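# Push two marked drive blanks home in a loose rack

## Task

Consult the work order to find the two drive blanks labelled PUSH HOME and press each one inward until it bottoms out and latches, leaving every other blank untouched. The rack is free-standing: it may tilt only a little at most (more than slight tipping is a failure), and it must finish in its original position. The blanks must stay latched on their own once the robot lets go, and nothing may be knocked off or placed off the table.

## Robot and tools

Robot: two 6-joint arms with parallel grippers, named left_arm and right_arm. In the shared scene frame the origin sits on the table top midway between the arms, +x points out across the table, +z is up, and left_arm is on the +y side. The names are labels only and do not match image left or right. Bases: left_arm at (-0.042, +0.271, 0) m, right_arm at (+0.049, -0.344, 0) m, both yawed about -0.01 rad.

execute_actions takes {"actions": [...]} holding at most one item, plus an optional "pictures" boolean (images come by default). An empty list only reports the state. A wait is {"steps": N}, N up to 300 control steps of 1/30 s, counted from the previous result. A motion is {"rows": [...], "steps": N} with 1 to 15 rows and N at most 15 (default 15); one row is used per step and the final row repeats to fill the remaining steps. A rejected call moves nothing.

Each row is one flat list of 14 numbers, each in [-1, 1], covering both arms even if one is idle: left_arm waist, shoulder, elbow, wrist pitch, wrist yaw, wrist roll, gripper opening, then the same seven for right_arm. The six joint entries are offsets, not poses: they are measured from the joint angles in the most recent result that reported them (for a call made before any such result, or a later call within the same reply, from where the arm is when the action begins). They are not cumulative from row to row. Scale: 1.0 equals 1.202 rad for waist, 1.258 shoulder, 1.238 elbow, 2.073 wrist pitch, 2.022 for both wrist yaw and wrist roll. So a row of all zeros is not a pause; it pulls the arm back to the reference angles. Joint ranges (rad): waist -2.618 to 3.054, shoulder 0 to 3.142, elbow 0 to 3.142, wrist pitch -1.571 to 1.571, wrist yaw -1.571 to 1.571, wrist roll -2.094 to 2.094. Asking a joint to go over 0.036 rad beyond its range gets the call refused; true stops may differ by up to 0.036 rad, and a joint pushed outward at its real stop is clipped there and may produce a "joint sent to its limit" line (possibly about an earlier action). The gripper entry is absolute, not an offset: +1 fully open, -1 closed.

Motion limits: each step the target may lead the measured angle by at most 0.202 (waist), 0.258 (shoulder), 0.238 (elbow), 0.573 (wrist pitch), 0.522 (yaw, roll) rad, and targets that would move the gripper more than 70 mm from where it is get scaled back, so big moves take several actions. Friction can leave a joint about 0.031 rad short, and tiny commands may not move it. Between calls the arms keep heading to the last target until they settle or a step is HELD.

Results: a state line per arm gives end_effector_position (m, the point between the finger pads, just behind the fingertips) and end_effector_quat_wxyz in the scene frame; fingers point along gripper +z and close along y. Reported positions can be off, more so at long reach. Joint positions and Joint velocities list each arm's six joints (rad, rad/s) then the pad gap (m; 0.087 open). grip_measured is the measured opening on the command scale, with up to about 1 mm per-gripper bias. To hold something command about 0.02 below grip_measured; pads push roughly 20 N at most, and fast closing squeezes harder. "joint command not followed" means a clearance check altered or blocked joint targets on some steps; HELD marks steps where a row was not sent. MOTOR HOT appears from 75 °C; at 90 °C the arm is paused for 10 s, and at 100 °C it goes limp and falls; these stops show as OVER-TEMPERATURE FAULT. Avoid long static loads.

Other tools: zoom_image {"camera": name, "region": [x0, y0, x1, y1]} enlarges part of the latest image (pixels, top-left origin, at most 504x504). Cameras, all 672x504: cam_high, cam_low, cam_left_wrist, cam_right_wrist; calibrations are given in OpenCV form and may be slightly off. show_instructions {} returns the reference pages, here the work order image naming which blanks to push. read_manual {"section": "licences"} returns only licence text. finished_scene {"scene": n} ends the current scene irreversibly and grades it.

Cautions: since the rack is loose, push the blanks straight in and gently, and consider bracing the rack with the other arm rather than shoving hard; the rack must not tilt beyond slightly and must end where it began. Do not push unmarked blanks, knock items off the table, let the arms collide or press on each other, slam, or drop anything. Confirm the blanks stay latched after the grippers withdraw before finishing.

Each tool is called by a JSON object that holds its "name" and its "arguments".

Reference images:

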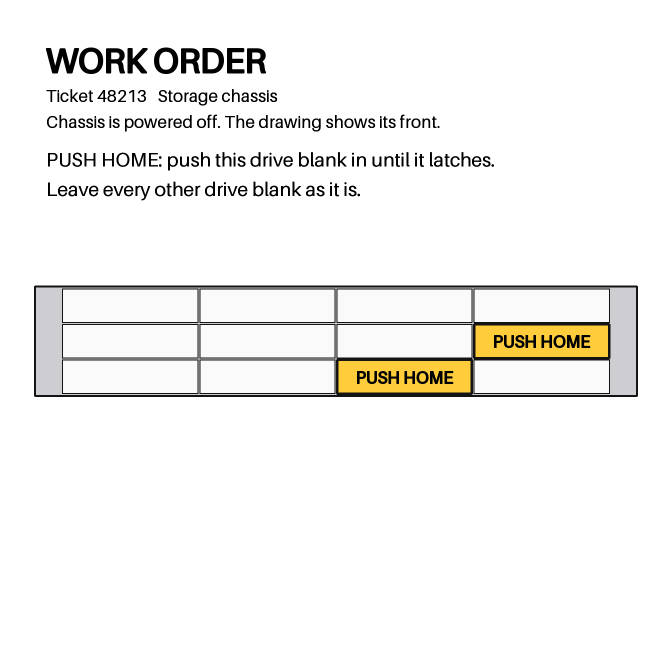

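## Session

{"name": "execute_actions", "arguments": {"actions": []}}

Scene clock: 0.00 s of 4500.00 s.
left_arm: end_effector_position=(+0.2577, +0.1699, +0.2824) grip_measured=+0.985 end_effector_quat_wxyz=(+0.193, +0.113, +0.841, -0.493) | right_arm: end_effector_position=(+0.2361, -0.1409, +0.1369) grip_measured=+0.982 end_effector_quat_wxyz=(+0.007, +0.739, -0.674, +0.013)
Joint positions: left_arm=[ 0.193  1.699  1.763 -1.499  1.111  0.355  0.087] | right_arm=[ 0.963  1.714  1.515 -1.388  0.024 -0.721  0.087]
Joint velocities: left_arm=[-0.002 -0.002  0.002  0.022 -0.022  0.007  0.   ] | right_arm=[-0.012 -0.002 -0.002  0.022  0.007 -0.007  0.   ]
Motor temperatures (°C, as the motors report them): left_arm=[20 19 21 18 19 19] | right_arm=[20 21 18 21 19 20]

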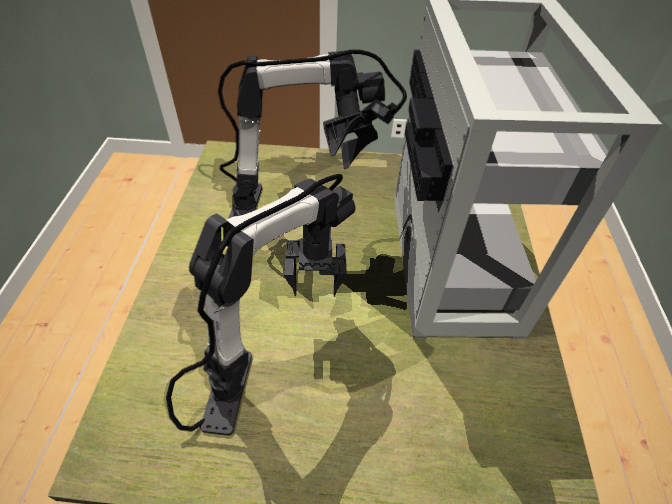

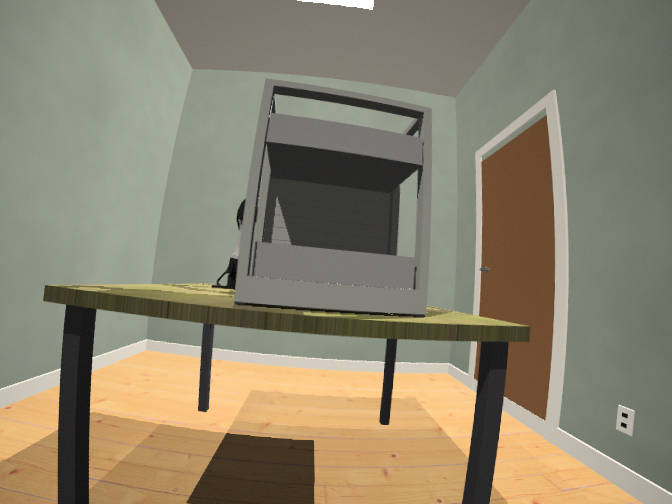

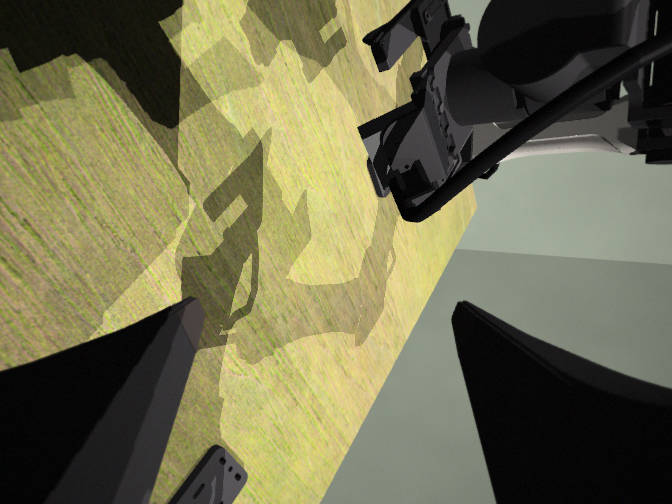

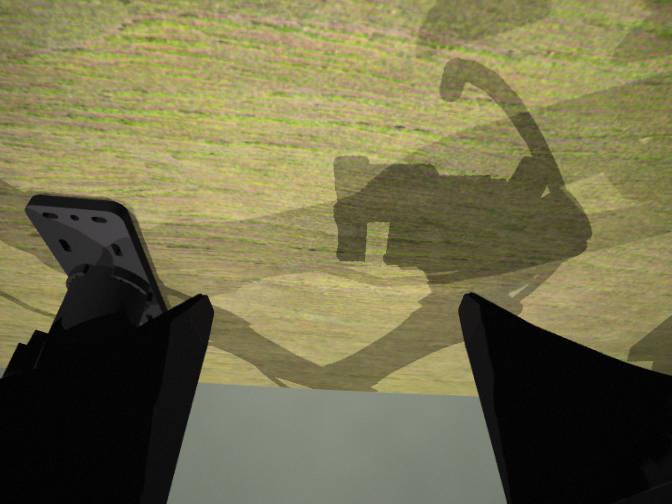

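{"name": "zoom_image", "arguments": {"camera": "cam_high", "region": [370, 0, 570, 350]}}

{"name": "zoom_image", "arguments": {"camera": "cam_high", "region": [390, 40, 480, 220]}}

Region (370, 0, 570, 350) of cam_high's 672x504 image, scaled by 1.440, with more detail than that image has; it fills the left 288 columns of this view, and the rest is white.

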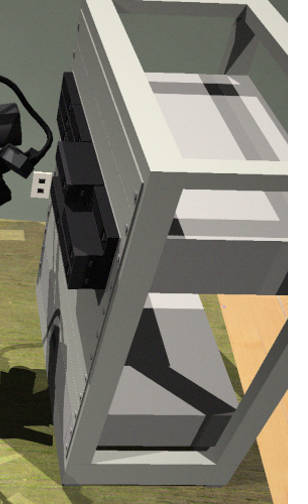

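Region (390, 40, 480, 220) of cam_high's 672x504 image, scaled by 2.800, with more detail than that image has.

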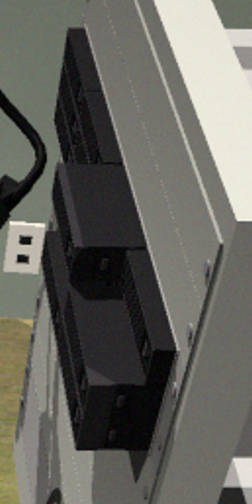

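{"name": "execute_actions", "arguments": {"actions": [{"rows":[[-0.1,-0.15,-0.12,0.15,-0.1,-0.04,0.6,-0.15,-0.03,0.0,0.05,0,0.07,1],[-0.2,-0.3,-0.25,0.3,-0.2,-0.08,0.2,-0.3,-0.06,0,0.1,0,0.14,1],[-0.3,-0.5,-0.4,0.5,-0.35,-0.12,-0.2,-0.5,-0.1,0,0.15,0,0.2,1],[-0.4,-0.7,-0.55,0.7,-0.48,-0.16,-0.6,-0.7,-0.15,0,0.2,0,0.3,1],[-0.452,-0.794,-0.616,0.82,-0.549,-0.176,-1,-0.8,-0.2,0,0.25,0,0.356,1]],"steps":15}], "pictures": false}}

{"name": "execute_actions", "arguments": {"actions": [{"steps":45}]}}

Scene clock: 38.20 s of 4500.00 s.
left_arm: end_effector_position=(+0.2250, +0.1373, +0.3787) grip_measured=-1.000 end_effector_quat_wxyz=(+0.684, +0.209, +0.677, -0.173) | right_arm: end_effector_position=(+0.4191, -0.3543, +0.2390) grip_measured=+0.982 end_effector_quat_wxyz=(+0.364, -0.016, +0.931, -0.025)
Joint positions: left_arm=[-0.343  0.771  1.045 -0.278  0.183  0.053  0.   ] | right_arm=[ 0.014  1.46   1.52  -0.885  0.03  -0.053  0.087]
Joint velocities: left_arm=[ 0.002 -0.672 -0.002  1.883 -0.725 -0.168  0.   ] | right_arm=[-1.087  0.012  0.002  0.022  0.168  0.344 -0.001]
Motor temperatures (°C, as the motors report them): left_arm=[20 22 24 18 19 19] | right_arm=[20 26 21 22 19 20]
Steps of this call (steps 1 to 90: nothing new was sent; then 34.70 s passed at rest; steps 91 to 105: all 15 steps of this action). Readings (joint positions):
91: left_arm=[0.181 1.674 1.733 -1.446 1.083 0.343] | right_arm=[0.945 1.712 1.515 -1.381 0.017 -0.703]
92: left_arm=[0.145 1.616 1.656 -1.338 1.014 0.317] | right_arm=[0.903 1.705 1.515 -1.356 0.011 -0.660]
94: left_arm=[0.008 1.458 1.478 -1.118 0.815 0.236] | right_arm=[0.772 1.665 1.512 -1.250 0.011 -0.517]
98: left_arm=[-0.298 1.105 1.145 -0.693 0.428 0.104] | right_arm=[0.500 1.517 1.512 -1.026 0.014 -0.241]
105: the state above

Scene clock: 39.70 s of 4500.00 s.
left_arm: end_effector_position=(+0.2111, +0.1730, +0.4999) grip_measured=-1.000 end_effector_quat_wxyz=(+0.845, +0.099, +0.502, -0.153) | right_arm: end_effector_position=(+0.4200, -0.3603, +0.2396) grip_measured=+0.982 end_effector_quat_wxyz=(+0.366, +0.016, +0.930, -0.021)
Joint positions: left_arm=[-0.343  0.702  1.022  0.176  0.01   0.01   0.   ] | right_arm=[-0.007  1.46   1.52  -0.88   0.031 -0.007  0.087]
Joint velocities: left_arm=[-0.007 -0.007 -0.002 -0.007  0.066 -0.037  0.   ] | right_arm=[ 0.017 -0.002 -0.007  0.007 -0.007 -0.022 -0.001]
Motor temperatures (°C, as the motors report them): left_arm=[20 22 24 18 19 19] | right_arm=[20 26 21 22 19 20]
Steps of this call (steps 1 to 45: the robot went on to your last target). Readings (joint positions):
1: left_arm=[-0.343 0.751 1.044 -0.208 0.157 0.047] | right_arm=[-0.011 1.460 1.520 -0.882 0.035 -0.042]
2: left_arm=[-0.343 0.733 1.041 -0.133 0.130 0.040] | right_arm=[-0.019 1.460 1.520 -0.881 0.036 -0.034]
4: left_arm=[-0.343 0.710 1.038 -0.009 0.086 0.029] | right_arm=[-0.013 1.460 1.520 -0.881 0.035 -0.024]
8: left_arm=[-0.343 0.702 1.037 0.118 0.041 0.018] | right_arm=[-0.007 1.460 1.520 -0.880 0.032 -0.014]
45: the state above
All arms were judged still, so your last target was given up. Only a new action makes them travel on or press farther. Fingers that are still opening or closing keep moving.
camera_calibration (this result's frames):
cam_left_wrist: T_world_to_cam=[[-0.362745, -0.931874, 0.00524734, 0.234219], [-0.325499, 0.121425, -0.937714, 0.543599], [0.873193, -0.341859, -0.34737, 0.187993], [0, 0, 0, 1]] pos_world=[0.097748, 0.216523, 0.573814]
cam_right_wrist: T_world_to_cam=[[-0.0473513, -0.998257, 0.035229, -0.350731], [-0.990872, 0.0513989, 0.124621, 0.429491], [-0.126215, -0.0290065, -0.991579, 0.422763], [0, 0, 0, 1]] pos_world=[0.462322, -0.359933, 0.378035]

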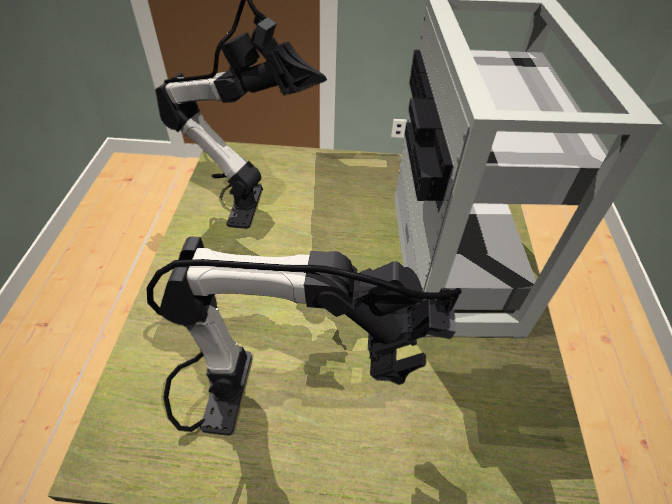

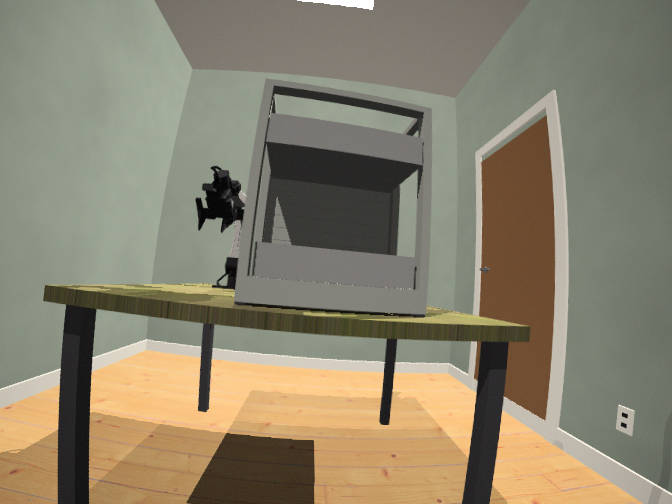

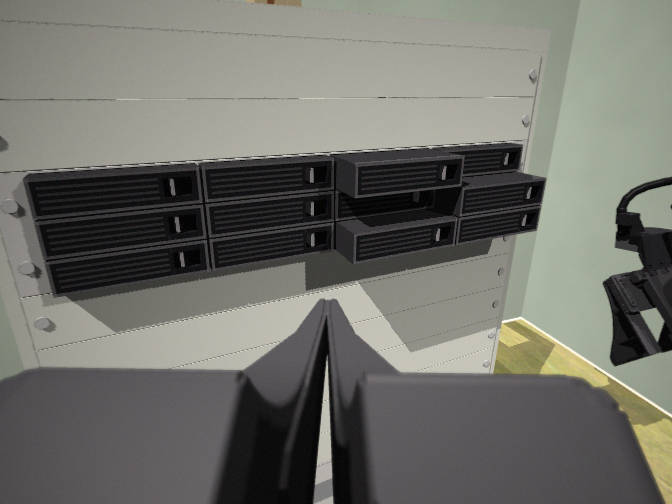

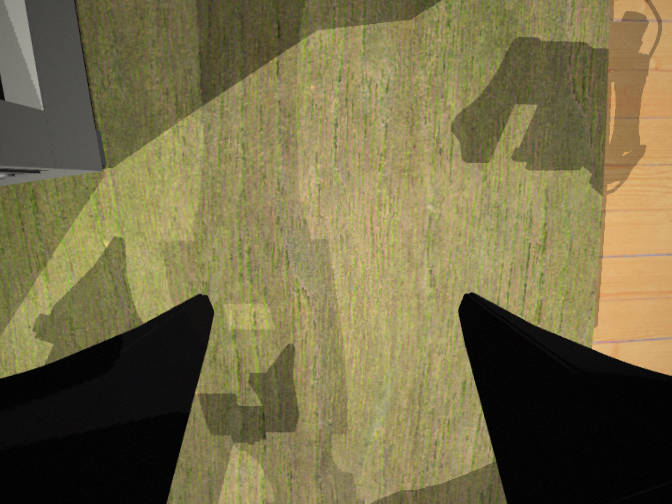

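{"name": "zoom_image", "arguments": {"camera": "cam_left_wrist", "region": [310, 120, 570, 290]}}

Region (310, 120, 570, 290) of cam_left_wrist's 672x504 image, scaled by 1.938, with more detail than that image has; it fills the top 330 rows of this view, and the rest is white.

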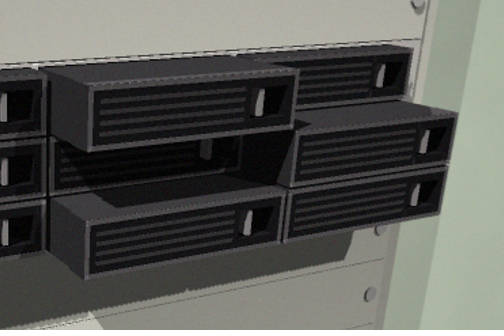

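{"name": "execute_actions", "arguments": {"actions": [{"rows":[[-0.01,0.04,0.015,0.01,0,0,-1,-0.01,0.03,0.03,0.03,-0.05,0,1],[-0.02,0.08,0.03,0.02,0,0,-1,-0.025,0.08,0.07,0.06,-0.12,0,1],[-0.035,0.14,0.055,0.03,0,0,-1,-0.04,0.13,0.12,0.1,-0.2,0,1],[-0.05,0.2,0.08,0.04,0,0,-1,-0.06,0.19,0.18,0.15,-0.28,0,1],[-0.065,0.26,0.1,0.055,0,0,-1,-0.075,0.25,0.23,0.2,-0.37,0,1],[-0.08,0.32,0.125,0.065,0,0,-1,-0.09,0.3,0.28,0.24,-0.45,0,1],[-0.095,0.38,0.15,0.08,0,0,-1,-0.11,0.36,0.33,0.29,-0.54,0,1],[-0.11,0.44,0.17,0.09,0,0,-1,-0.13,0.41,0.385,0.33,-0.62,0,1],[-0.125,0.5,0.195,0.1,0,0,-1,-0.145,0.47,0.44,0.38,-0.7,0,1],[-0.138,0.559,0.219,0.114,0,0,-1,-0.16,0.521,0.487,0.421,-0.782,0,1]],"steps":15}], "pictures": false}}

{"name": "execute_actions", "arguments": {"actions": [{"steps":40}]}}

Scene clock: 86.23 s of 4500.00 s.
left_arm: end_effector_position=(+0.3822, +0.0251, +0.3882) grip_measured=-1.000 end_effector_quat_wxyz=(+0.735, +0.174, +0.625, -0.196) | right_arm: end_effector_position=(+0.6259, -0.3236, +0.3397) grip_measured=+0.982 end_effector_quat_wxyz=(+0.613, -0.234, +0.697, +0.289)
Joint positions: left_arm=[-0.502  1.44   1.259  0.338  0.01   0.01   0.   ] | right_arm=[-0.198  2.087  2.1   -0.161 -0.979 -0.007  0.087]
Joint velocities: left_arm=[-0.002  0.325  0.007 -0.11  -0.022 -0.007  0.   ] | right_arm=[-0.305  0.632 -0.007  0.886 -2.733  0.051 -0.001]
Motor temperatures (°C, as the motors report them): left_arm=[20 20 24 22 19 19] | right_arm=[20 26 24 27 19 20]
Steps of this call (steps 1 to 90: nothing new was sent; then 43.03 s passed at rest; steps 91 to 105: all 15 steps of this action). Readings (joint positions):
91: left_arm=[-0.343 0.705 1.022 0.177 0.010 0.010] | right_arm=[-0.008 1.462 1.522 -0.878 0.018 -0.007]
92: left_arm=[-0.346 0.717 1.026 0.184 0.010 0.010] | right_arm=[-0.012 1.474 1.537 -0.874 -0.019 -0.007]
94: left_arm=[-0.366 0.795 1.065 0.210 0.010 0.010] | right_arm=[-0.032 1.541 1.617 -0.825 -0.147 -0.007]
98: left_arm=[-0.428 1.070 1.176 0.290 0.010 0.010] | right_arm=[-0.082 1.730 1.800 -0.630 -0.396 -0.007]
105: the state above

Scene clock: 87.57 s of 4500.00 s.
left_arm: end_effector_position=(+0.3760, +0.0284, +0.4112) grip_measured=-1.000 end_effector_quat_wxyz=(+0.757, +0.167, +0.599, -0.201) | right_arm: end_effector_position=(+0.5588, -0.2810, +0.3487) grip_measured=+0.982 end_effector_quat_wxyz=(+0.552, -0.425, +0.566, +0.441)
Joint positions: left_arm=[-0.502  1.417  1.259  0.386  0.01   0.01   0.   ] | right_arm=[-0.204  2.127  2.108 -0.019 -1.543 -0.007  0.087]
Joint velocities: left_arm=[ 0.007 -0.017  0.012 -0.051  0.022 -0.037  0.   ] | right_arm=[-0.002 -0.007 -0.012  0.007  0.022  0.081 -0.001]
Motor temperatures (°C, as the motors report them): left_arm=[20 20 25 22 19 19] | right_arm=[20 27 24 27 19 20]
Steps of this call (steps 1 to 40: the robot went on to your last target). Readings (joint positions):
1: left_arm=[-0.502 1.446 1.259 0.337 0.010 0.010] | right_arm=[-0.205 2.106 2.100 -0.137 -1.074 -0.007]
2: left_arm=[-0.502 1.445 1.259 0.338 0.010 0.010] | right_arm=[-0.209 2.119 2.100 -0.120 -1.164 -0.007]
4: left_arm=[-0.502 1.433 1.259 0.353 0.010 0.010] | right_arm=[-0.207 2.128 2.100 -0.096 -1.300 -0.007]
8: left_arm=[-0.502 1.417 1.259 0.380 0.010 0.010] | right_arm=[-0.204 2.127 2.107 -0.048 -1.447 -0.007]
40: the state above
camera_calibration (this result's frames):
cam_left_wrist: T_world_to_cam=[[-0.504022, -0.863661, 0.00718899, 0.210191], [-0.505774, 0.288396, -0.813032, 0.543487], [0.700111, -0.413422, -0.582175, 0.127408], [0, 0, 0, 1]] pos_world=[0.291623, 0.0774675, 0.514534]
cam_right_wrist: T_world_to_cam=[[0.965844, -0.257686, -0.0272625, -0.605116], [-0.215066, -0.738491, -0.639045, 0.160172], [0.14454, 0.623081, -0.768686, 0.504916], [0, 0, 0, 1]] pos_world=[0.545915, -0.352248, 0.473983]

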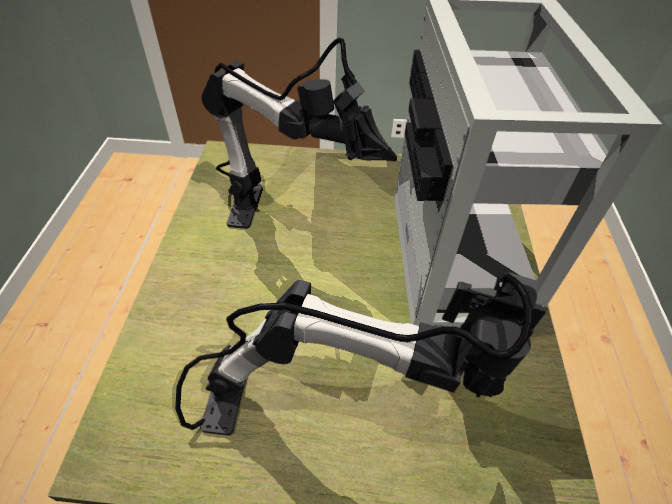

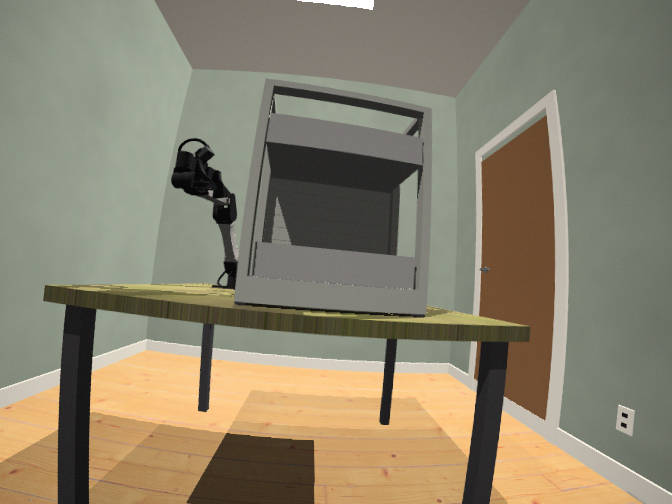

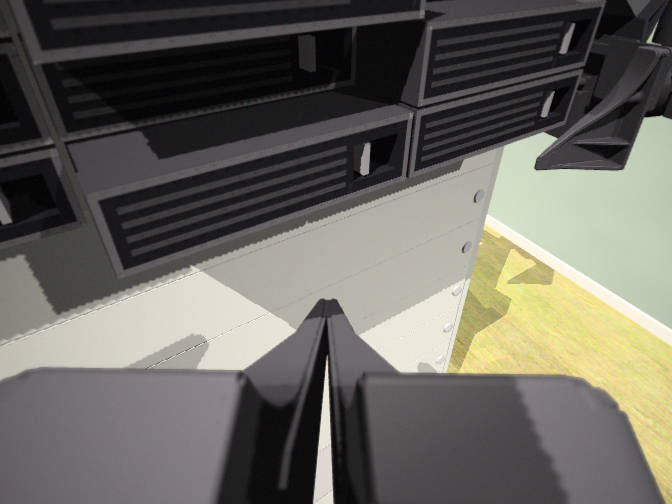

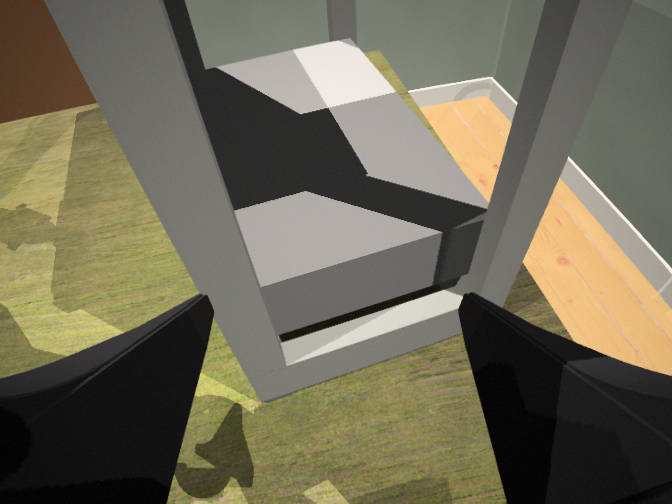

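{"name": "execute_actions", "arguments": {"actions": [{"rows":[[0,0,0.02,0,0,0,-1,0,-0.01,0,0,0,0,1],[0,0,0.04,0,0,0,-1,0,-0.02,0,0,0,0,1],[0,0,0.06,0,0,0,-1,0.01,-0.035,0,0,0,0,1],[0,0,0.08,0,0,0,-1,0.025,-0.047,0,0,0,0,1],[0,0.005,0.1,0,0,0,-1,0.04,-0.047,0,0,0,0,1],[0,0.01,0.11,0,0,0,-1,0.06,-0.047,0,0,0,0,1],[0,0.015,0.11,0,0,0,-1,0.08,-0.047,0,0,0,0,1],[0,0.02,0.11,0,0,0,-1,0.1,-0.047,0,0,0,0,1],[0,0.024,0.11,0,0,0,-1,0.12,-0.047,0,0,0,0,1],[0,0.024,0.11,0,0,0,-1,0.14,-0.047,0,0,0,0,1],[0,0.024,0.11,0,0,0,-1,0.155,-0.047,0,0,0,0,1],[0,0.024,0.11,0,0,0,-1,0.17,-0.047,0,0,0,0,1],[0,0.024,0.11,0,0,0,-1,0.18,-0.047,0,0,0,0,1]],"steps":15}], "pictures": false}}

{"name": "execute_actions", "arguments": {"actions": [{"steps":15}]}}

Scene clock: 105.03 s of 4500.00 s.
left_arm: end_effector_position=(+0.3733, +0.0300, +0.4651) grip_measured=-1.000 end_effector_quat_wxyz=(+0.788, +0.156, +0.558, -0.209) | right_arm: end_effector_position=(+0.5197, -0.1688, +0.3711) grip_measured=+0.982 end_effector_quat_wxyz=(+0.511, -0.497, +0.502, +0.488)
Joint positions: left_arm=[-0.502  1.43   1.38   0.385  0.01   0.01   0.   ] | right_arm=[ 0.021  2.077  2.108 -0.02  -1.543 -0.007  0.087]
Joint velocities: left_arm=[-0.002  0.085  0.002  0.051 -0.007 -0.007  0.   ] | right_arm=[ 0.364  0.032 -0.007 -0.037 -0.081  0.022  0.001]
Motor temperatures (°C, as the motors report them): left_arm=[20 21 28 24 19 19] | right_arm=[20 34 25 26 19 20]
Steps of this call (steps 1 to 15: the robot went on to your last target; steps 16 to 90: nothing new was sent; then 13.97 s passed at rest; steps 91 to 105: all 15 steps of this action). Readings (joint positions):
91: left_arm=[-0.502 1.417 1.259 0.386 0.010 0.010] | right_arm=[-0.204 2.127 2.108 -0.019 -1.543 -0.007]
92: left_arm=[-0.502 1.417 1.261 0.385 0.010 0.010] | right_arm=[-0.204 2.127 2.108 -0.019 -1.543 -0.007]
94: left_arm=[-0.502 1.417 1.283 0.375 0.010 0.010] | right_arm=[-0.202 2.121 2.108 -0.020 -1.543 -0.007]
98: left_arm=[-0.502 1.420 1.363 0.376 0.010 0.010] | right_arm=[-0.156 2.092 2.108 -0.020 -1.543 -0.007]
105: the state above

Scene clock: 105.53 s of 4500.00 s.
left_arm: end_effector_position=(+0.3753, +0.0288, +0.4619) grip_measured=-1.000 end_effector_quat_wxyz=(+0.786, +0.157, +0.561, -0.209) | right_arm: end_effector_position=(+0.5203, -0.1706, +0.3711) grip_measured=+0.982 end_effector_quat_wxyz=(+0.512, -0.496, +0.503, +0.488)
Joint positions: left_arm=[-0.502  1.437  1.38   0.385  0.01   0.01   0.   ] | right_arm=[ 0.017  2.077  2.108 -0.02  -1.543 -0.007  0.087]
Joint velocities: left_arm=[-0.007 -0.002 -0.002 -0.007  0.037 -0.022  0.   ] | right_arm=[-0.027  0.002 -0.007 -0.095  0.051 -0.007  0.001]
Motor temperatures (°C, as the motors report them): left_arm=[20 21 28 24 19 19] | right_arm=[20 34 25 26 19 20]
Steps of this call (steps 1 to 15: the robot went on to your last target). Readings (joint positions):
1: left_arm=[-0.502 1.433 1.380 0.385 0.010 0.010] | right_arm=[0.031 2.077 2.108 -0.020 -1.543 -0.007]
2: left_arm=[-0.502 1.435 1.380 0.385 0.010 0.010] | right_arm=[0.034 2.077 2.108 -0.020 -1.543 -0.007]
4: left_arm=[-0.502 1.437 1.380 0.385 0.010 0.010] | right_arm=[0.030 2.077 2.108 -0.020 -1.543 -0.007]
8: left_arm=[-0.502 1.437 1.380 0.385 0.010 0.010] | right_arm=[0.018 2.077 2.108 -0.020 -1.543 -0.007]
15: the state above
All arms were judged still, so your last target was given up. Only a new action makes them travel on or press farther. Fingers that are still opening or closing keep moving.
camera_calibration (this result's frames):
cam_left_wrist: T_world_to_cam=[[-0.504614, -0.86332, 0.00658763, 0.210313], [-0.433531, 0.246787, -0.866687, 0.583102], [0.746603, -0.440199, -0.498808, 0.102357], [0, 0, 0, 1]] pos_world=[0.282499, 0.0827222, 0.555039]
cam_right_wrist: T_world_to_cam=[[0.999006, -0.0394455, 0.0207686, -0.536775], [-0.0170024, -0.767812, -0.640449, 0.140213], [0.0412092, 0.639459, -0.76772, 0.515094], [0, 0, 0, 1]] pos_world=[0.517399, -0.242898, 0.496395]

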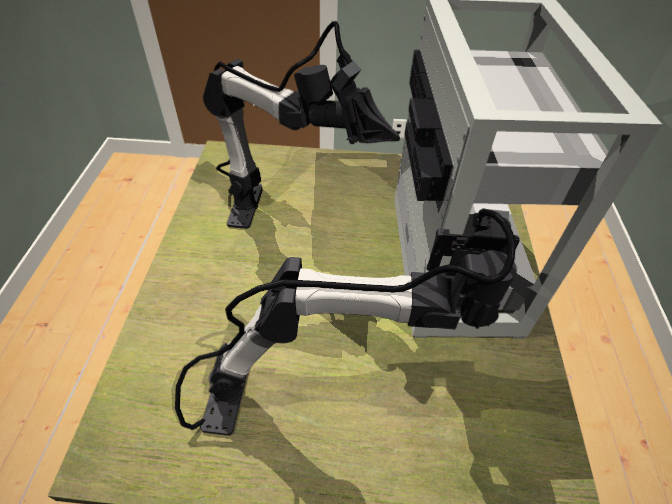

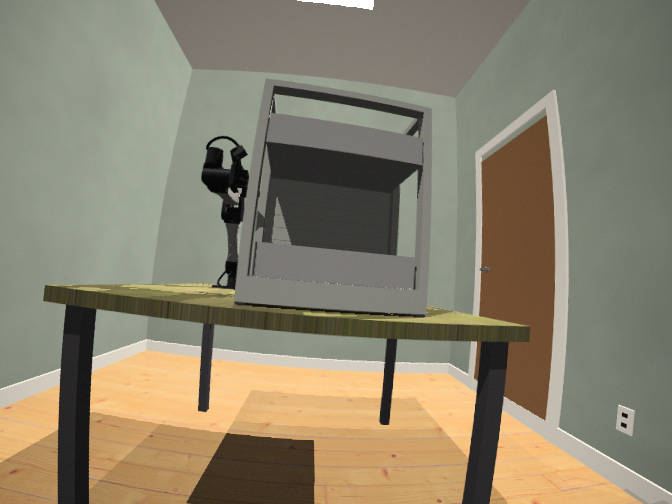

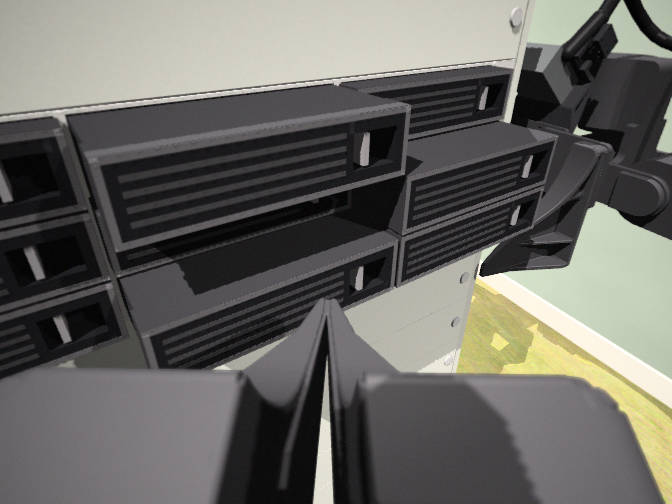

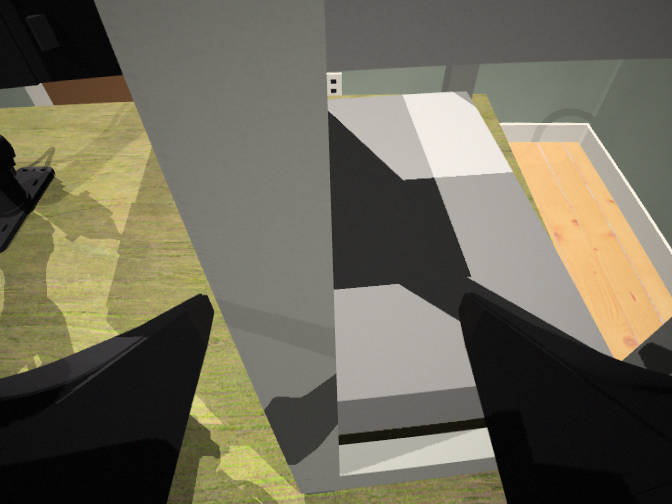

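{"name": "execute_actions", "arguments": {"actions": [{"rows":[[0,0.005,0,0,0,0,-1,0,-0.015,-0.012,0,0,0,1],[0,0.01,0,0,0,0,-1,0,-0.03,-0.025,0,0,0,1],[0,0.015,0,0,0,0,-1,0,-0.045,-0.04,0,0,0,1],[0,0.02,0,0,0,0,-1,0,-0.058,-0.052,0,0,0,1],[0,0.025,0,0,0,0,-1,0,-0.068,-0.065,0,0,0,1],[0,0.03,0,0,0,0,-1,0,-0.068,-0.065,0,0,0,1],[0,0.033,0,0,0,0,-1,0,-0.068,-0.065,0,0,0,1],[0,0.033,0,0,0,0,-1,0,-0.068,-0.065,0,0,0,1],[0,0.033,0,0,0,0,-1,0.01,-0.068,-0.065,0,0,0,1],[0,0.033,0,0,0,0,-1,0.02,-0.068,-0.065,0,0,0,1],[0,0.033,0,0,0,0,-1,0.03,-0.068,-0.065,0,0,0,1],[0,0.033,0,0,0,0,-1,0.04,-0.068,-0.065,0,0,0,1],[0,0.033,0,0,0,0,-1,0.048,-0.068,-0.065,0,0,0,1]],"steps":15}], "pictures": false}}

{"name": "execute_actions", "arguments": {"actions": [{"steps":15}]}}

Scene clock: 124.23 s of 4500.00 s.
left_arm: end_effector_position=(+0.3858, +0.0228, +0.4452) grip_measured=-1.000 end_effector_quat_wxyz=(+0.776, +0.161, +0.575, -0.206) | right_arm: end_effector_position=(+0.4944, -0.1520, +0.3857) grip_measured=+0.982 end_effector_quat_wxyz=(+0.507, -0.511, +0.489, +0.494)
Joint positions: left_arm=[-0.502  1.473  1.38   0.385  0.01   0.01   0.   ] | right_arm=[ 0.059  2.001  2.049 -0.02  -1.542 -0.007  0.087]
Joint velocities: left_arm=[-0.002  0.012 -0.012  0.037 -0.051 -0.066  0.   ] | right_arm=[ 0.286  0.007  0.017  0.037  0.037 -0.037 -0.   ]
Motor temperatures (°C, as the motors report them): left_arm=[20 22 29 24 19 19] | right_arm=[20 38 25 26 19 20]
Steps of this call (steps 1 to 90: nothing new was sent; then 15.20 s passed at rest; steps 91 to 105: all 15 steps of this action). Readings (joint positions):
91: left_arm=[-0.502 1.437 1.380 0.385 0.010 0.010] | right_arm=[0.017 2.077 2.108 -0.020 -1.543 -0.007]
92: left_arm=[-0.502 1.437 1.380 0.385 0.010 0.010] | right_arm=[0.017 2.075 2.105 -0.020 -1.543 -0.007]
94: left_arm=[-0.502 1.438 1.380 0.385 0.010 0.010] | right_arm=[0.017 2.058 2.082 -0.020 -1.543 -0.007]
98: left_arm=[-0.502 1.456 1.380 0.385 0.010 0.010] | right_arm=[0.017 2.016 2.049 -0.020 -1.542 -0.007]
105: the state above

Scene clock: 124.73 s of 4500.00 s.
left_arm: end_effector_position=(+0.3858, +0.0228, +0.4452) grip_measured=-1.000 end_effector_quat_wxyz=(+0.776, +0.161, +0.575, -0.206) | right_arm: end_effector_position=(+0.4908, -0.1437, +0.3857) grip_measured=+0.982 end_effector_quat_wxyz=(+0.502, -0.515, +0.484, +0.498)
Joint positions: left_arm=[-0.502  1.473  1.38   0.385  0.01   0.01   0.   ] | right_arm=[ 0.077  2.001  2.049 -0.02  -1.542 -0.007  0.087]
Joint velocities: left_arm=[-0.007 -0.017  0.002  0.037 -0.051 -0.022  0.   ] | right_arm=[ 0.002 -0.012  0.007  0.007 -0.11   0.051 -0.002]
Motor temperatures (°C, as the motors report them): left_arm=[20 22 29 24 19 19] | right_arm=[20 38 25 26 19 20]
Steps of this call (steps 1 to 15: the robot went on to your last target). Readings (joint positions):
1: left_arm=[-0.502 1.473 1.380 0.385 0.010 0.010] | right_arm=[0.067 2.001 2.049 -0.020 -1.542 -0.007]
2: left_arm=[-0.502 1.473 1.380 0.385 0.010 0.010] | right_arm=[0.073 2.001 2.049 -0.020 -1.542 -0.007]
4: left_arm=[-0.502 1.473 1.380 0.385 0.010 0.010] | right_arm=[0.077 2.001 2.049 -0.020 -1.542 -0.007]
8: left_arm=[-0.502 1.473 1.380 0.385 0.010 0.010] | right_arm=[0.077 2.001 2.049 -0.020 -1.542 -0.007]
15: the state above
camera_calibration (this result's frames):
cam_left_wrist: T_world_to_cam=[[-0.504406, -0.86344, 0.00681284, 0.210322], [-0.460178, 0.262135, -0.848246, 0.576358], [0.730623, -0.430996, -0.529558, 0.103193], [0, 0, 0, 1]] pos_world=[0.29592, 0.0749928, 0.542107]
cam_right_wrist: T_world_to_cam=[[0.999088, 0.0196307, 0.0379159, -0.504673], [0.0393791, -0.766857, -0.640609, 0.142247], [0.0165005, 0.641517, -0.766931, 0.522472], [0, 0, 0, 1]] pos_world=[0.48999, -0.216184, 0.510959]

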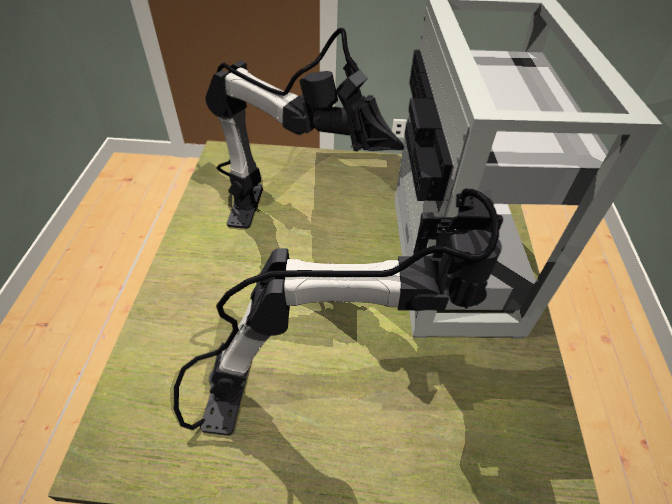

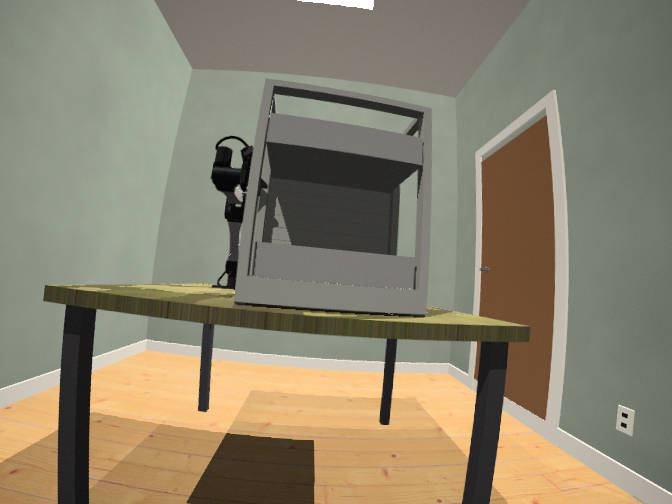

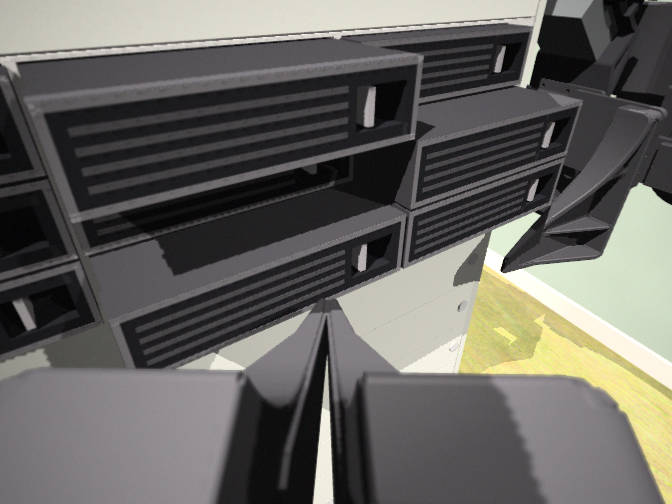

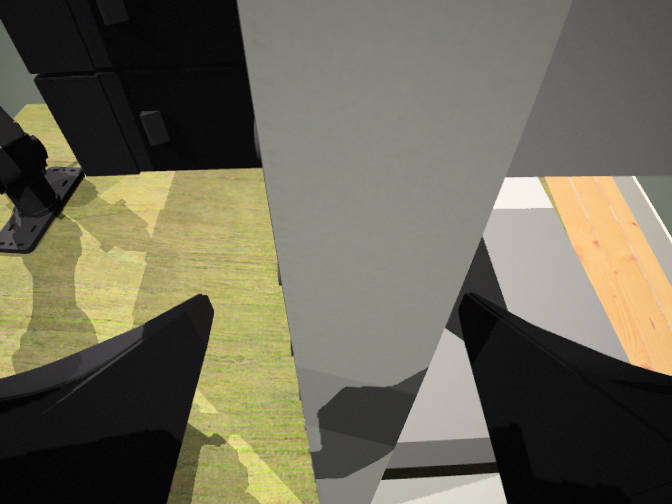

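{"name": "execute_actions", "arguments": {"actions": [{"rows":[[0,0,0,0,0,0,-1,0,0.008,0,0,0,0,0.9],[0,0,0,0,0,0,-1,0,0.016,0,0,0,0,0.85],[0,0,0,0,0,0,-1,0,0.024,0,0,0,0,0.8],[0,0,0,0,0,0,-1,0,0.03,0,0,0,0,0.75],[0,0,0,0,0,0,-1,0,0.034,0,0,0,0,0.7],[0,0,0,0,0,0,-1,0,0.034,0,0,0,0,0.65],[0,0,0,0,0,0,-1,0,0.034,0,0,0,0,0.6],[0,0,0,0,0,0,-1,0,0.034,0,0,0,0,0.55],[0,0,0,0,0,0,-1,0,0.034,0,0,0,0,0.5],[0,0,0,0,0,0,-1,0,0.034,0,0,0,0,0.45],[0,0,0,0,0,0,-1,0,0.034,0,0,0,0,0.4],[0,0,0,0,0,0,-1,0,0.034,0,0,0,0,0.35],[0,0,0,0,0,0,-1,0,0.034,0,0,0,0,0.3],[0,0,0,0,0,0,-1,0,0.034,0,0,0,0,0.25],[0,0,0,0,0,0,-1,0,0.034,0,0,0,0,0.2]],"steps":15}]}}

Scene clock: 136.00 s of 4500.00 s.
left_arm: end_effector_position=(+0.3858, +0.0228, +0.4452) grip_measured=-1.000 end_effector_quat_wxyz=(+0.776, +0.161, +0.575, -0.206) | right_arm: end_effector_position=(+0.4974, -0.1433, +0.3749) grip_measured=+0.225 end_effector_quat_wxyz=(+0.496, -0.509, +0.490, +0.504)
Joint positions: left_arm=[-0.502  1.473  1.38   0.385  0.01   0.01   0.   ] | right_arm=[ 0.077  2.026  2.049 -0.02  -1.542 -0.007  0.054]
Joint velocities: left_arm=[ 0.007 -0.002  0.002 -0.022  0.007  0.007  0.   ] | right_arm=[ 0.002 -0.022  0.007 -0.007  0.007 -0.037 -0.042]
Motor temperatures (°C, as the motors report them): left_arm=[20 22 29 24 19 19] | right_arm=[20 39 24 26 19 20]
Steps of this call (steps 1 to 15: the robot went on to your last target; steps 16 to 90: nothing new was sent; then 7.77 s passed at rest; steps 91 to 105: all 15 steps of this action). Readings (joint positions):
91: left_arm=[-0.502 1.473 1.380 0.385 0.010 0.010] | right_arm=[0.077 2.001 2.049 -0.020 -1.542 -0.007]
92: left_arm=[-0.502 1.473 1.380 0.385 0.010 0.010] | right_arm=[0.077 2.001 2.049 -0.020 -1.542 -0.007]
94: left_arm=[-0.502 1.473 1.380 0.385 0.010 0.010] | right_arm=[0.077 2.002 2.049 -0.020 -1.542 -0.007]
98: left_arm=[-0.502 1.473 1.380 0.385 0.010 0.010] | right_arm=[0.077 2.014 2.049 -0.020 -1.542 -0.007]
105: the state above
camera_calibration (this result's frames):
cam_left_wrist: T_world_to_cam=[[-0.504406, -0.86344, 0.00681284, 0.210322], [-0.460178, 0.262135, -0.848246, 0.576358], [0.730623, -0.430996, -0.529558, 0.103193], [0, 0, 0, 1]] pos_world=[0.29592, 0.0749928, 0.542107]
cam_right_wrist: T_world_to_cam=[[0.99972, 0.019666, 0.0131449, -0.501893], [0.023522, -0.767742, -0.640327, 0.143003], [-0.00250081, 0.640457, -0.76799, 0.523536], [0, 0, 0, 1]] pos_world=[0.499698, -0.215642, 0.500237]

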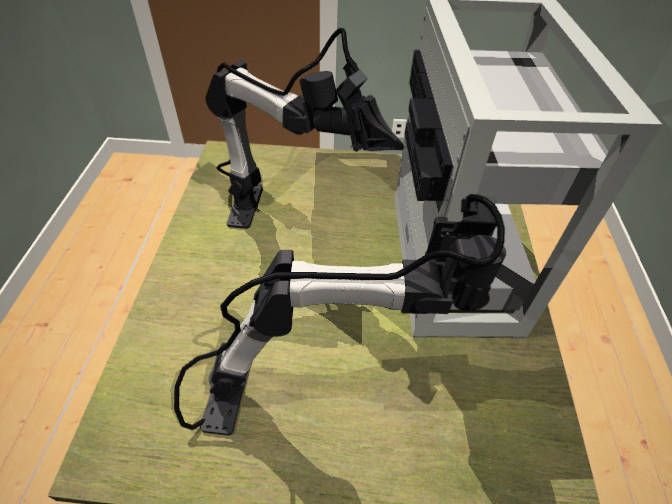

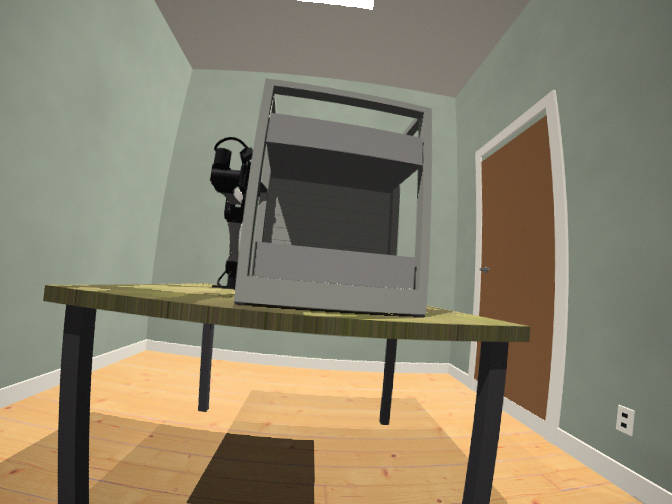

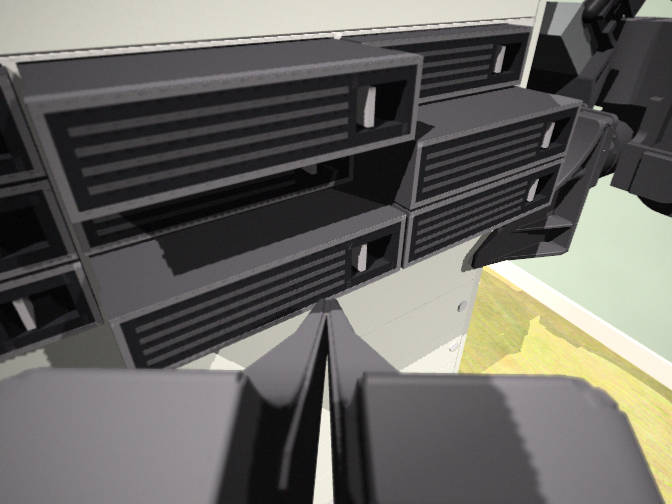

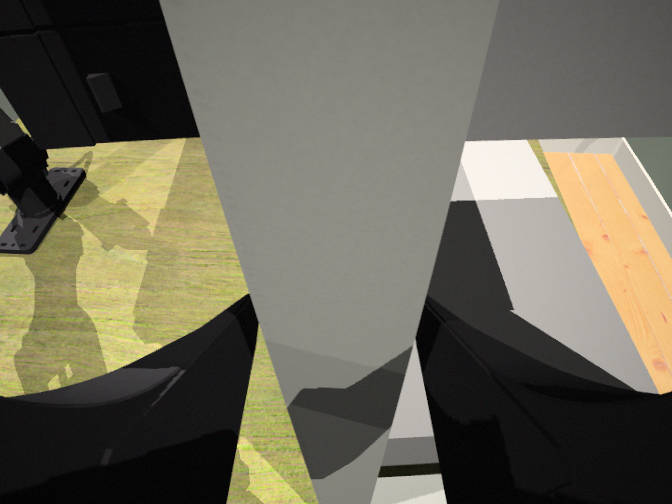

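{"name": "execute_actions", "arguments": {"actions": [{"rows":[[0,0,0.008,0,0,0,-1,0,0,0,0,0,0,0.16],[0,0,0.016,0,0,0,-1,0,0,0,0,0,0,0.12],[0.002,0.004,0.022,0,0,0,-1,0,0,0,0,0,0,0.08],[0.004,0.009,0.028,0,0,0,-1,0,0,0,0,0,0,0.04],[0.006,0.014,0.034,0,0,0,-1,0,0,0,0,0,0,0.0],[0.008,0.019,0.04,0,0,0,-1,0,0,0,0,0,0,-0.03],[0.01,0.024,0.045,0,0,0,-1,0,0,0,0,0,0,-0.06],[0.012,0.029,0.05,0,0,0,-1,0,0,0,0,0,0,-0.09],[0.014,0.034,0.055,0,0,0,-1,0,0,0,0,0,0,-0.12],[0.016,0.039,0.06,0,0,0,-1,0,0,0,0,0,0,-0.14]],"steps":15}]}}

Scene clock: 145.07 s of 4500.00 s.
left_arm: end_effector_position=(+0.3951, +0.0223, +0.4517) grip_measured=-1.000 end_effector_quat_wxyz=(+0.780, +0.157, +0.571, -0.204) | right_arm: end_effector_position=(+0.4973, -0.1433, +0.3749) grip_measured=-0.060 end_effector_quat_wxyz=(+0.496, -0.509, +0.490, +0.504)
Joint positions: left_arm=[-0.494  1.507  1.426  0.385  0.01   0.01   0.   ] | right_arm=[ 0.077  2.026  2.049 -0.02  -1.543 -0.007  0.041]
Joint velocities: left_arm=[-0.002 -0.012 -0.012 -0.066 -0.066  0.037  0.   ] | right_arm=[ 0.002  0.002 -0.002 -0.007 -0.051  0.007 -0.001]
Motor temperatures (°C, as the motors report them): left_arm=[20 22 29 24 19 19] | right_arm=[20 39 25 26 19 20]
Steps of this call (steps 1 to 15: the robot went on to your last target; steps 16 to 90: nothing new was sent; then 5.57 s passed at rest; steps 91 to 105: all 15 steps of this action). Readings (joint positions):
91: left_arm=[-0.502 1.473 1.380 0.385 0.010 0.010] | right_arm=[0.077 2.026 2.049 -0.020 -1.542 -0.007]
92: left_arm=[-0.502 1.473 1.380 0.385 0.010 0.010] | right_arm=[0.077 2.026 2.049 -0.020 -1.542 -0.007]
94: left_arm=[-0.502 1.473 1.380 0.385 0.010 0.010] | right_arm=[0.077 2.026 2.049 -0.020 -1.542 -0.007]
98: left_arm=[-0.502 1.485 1.402 0.385 0.010 0.010] | right_arm=[0.077 2.026 2.049 -0.020 -1.543 -0.007]
105: the state above
camera_calibration (this result's frames):
cam_left_wrist: T_world_to_cam=[[-0.49721, -0.867604, 0.00674191, 0.21183], [-0.453879, 0.253473, -0.854251, 0.586738], [0.739443, -0.427802, -0.519816, 0.0917139], [0, 0, 0, 1]] pos_world=[0.303815, 0.0742985, 0.547468]
cam_right_wrist: T_world_to_cam=[[0.999708, 0.0200472, 0.0135263, -0.501924], [0.0240591, -0.767727, -0.640325, 0.142738], [-0.0024522, 0.640463, -0.767985, 0.523512], [0, 0, 0, 1]] pos_world=[0.499626, -0.215644, 0.500237]

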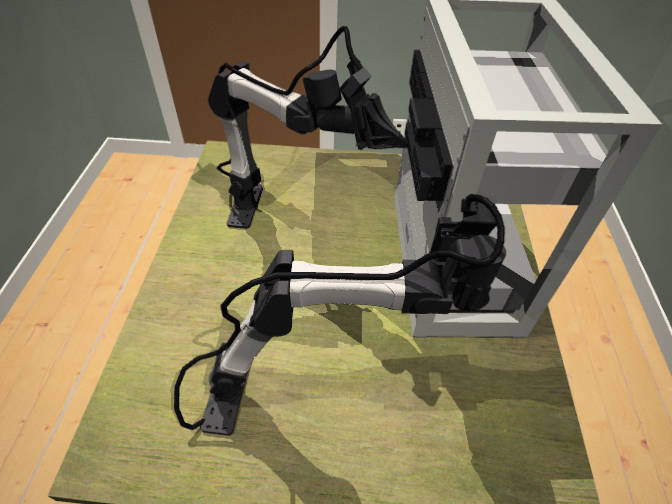

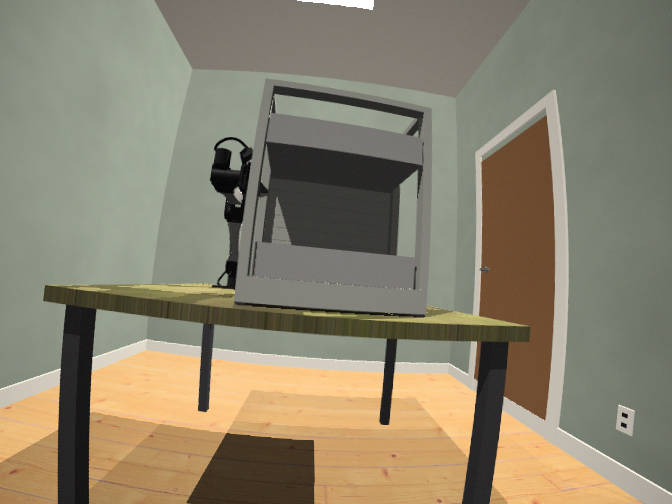

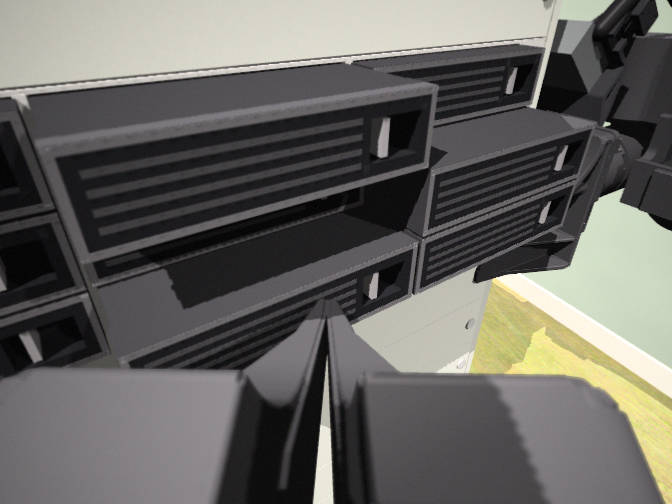

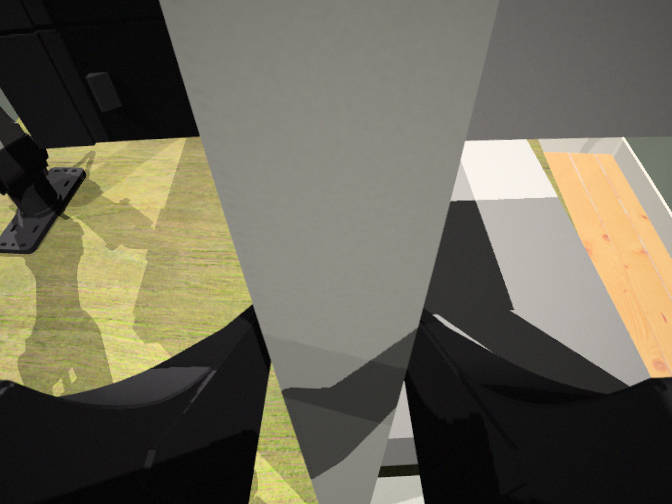

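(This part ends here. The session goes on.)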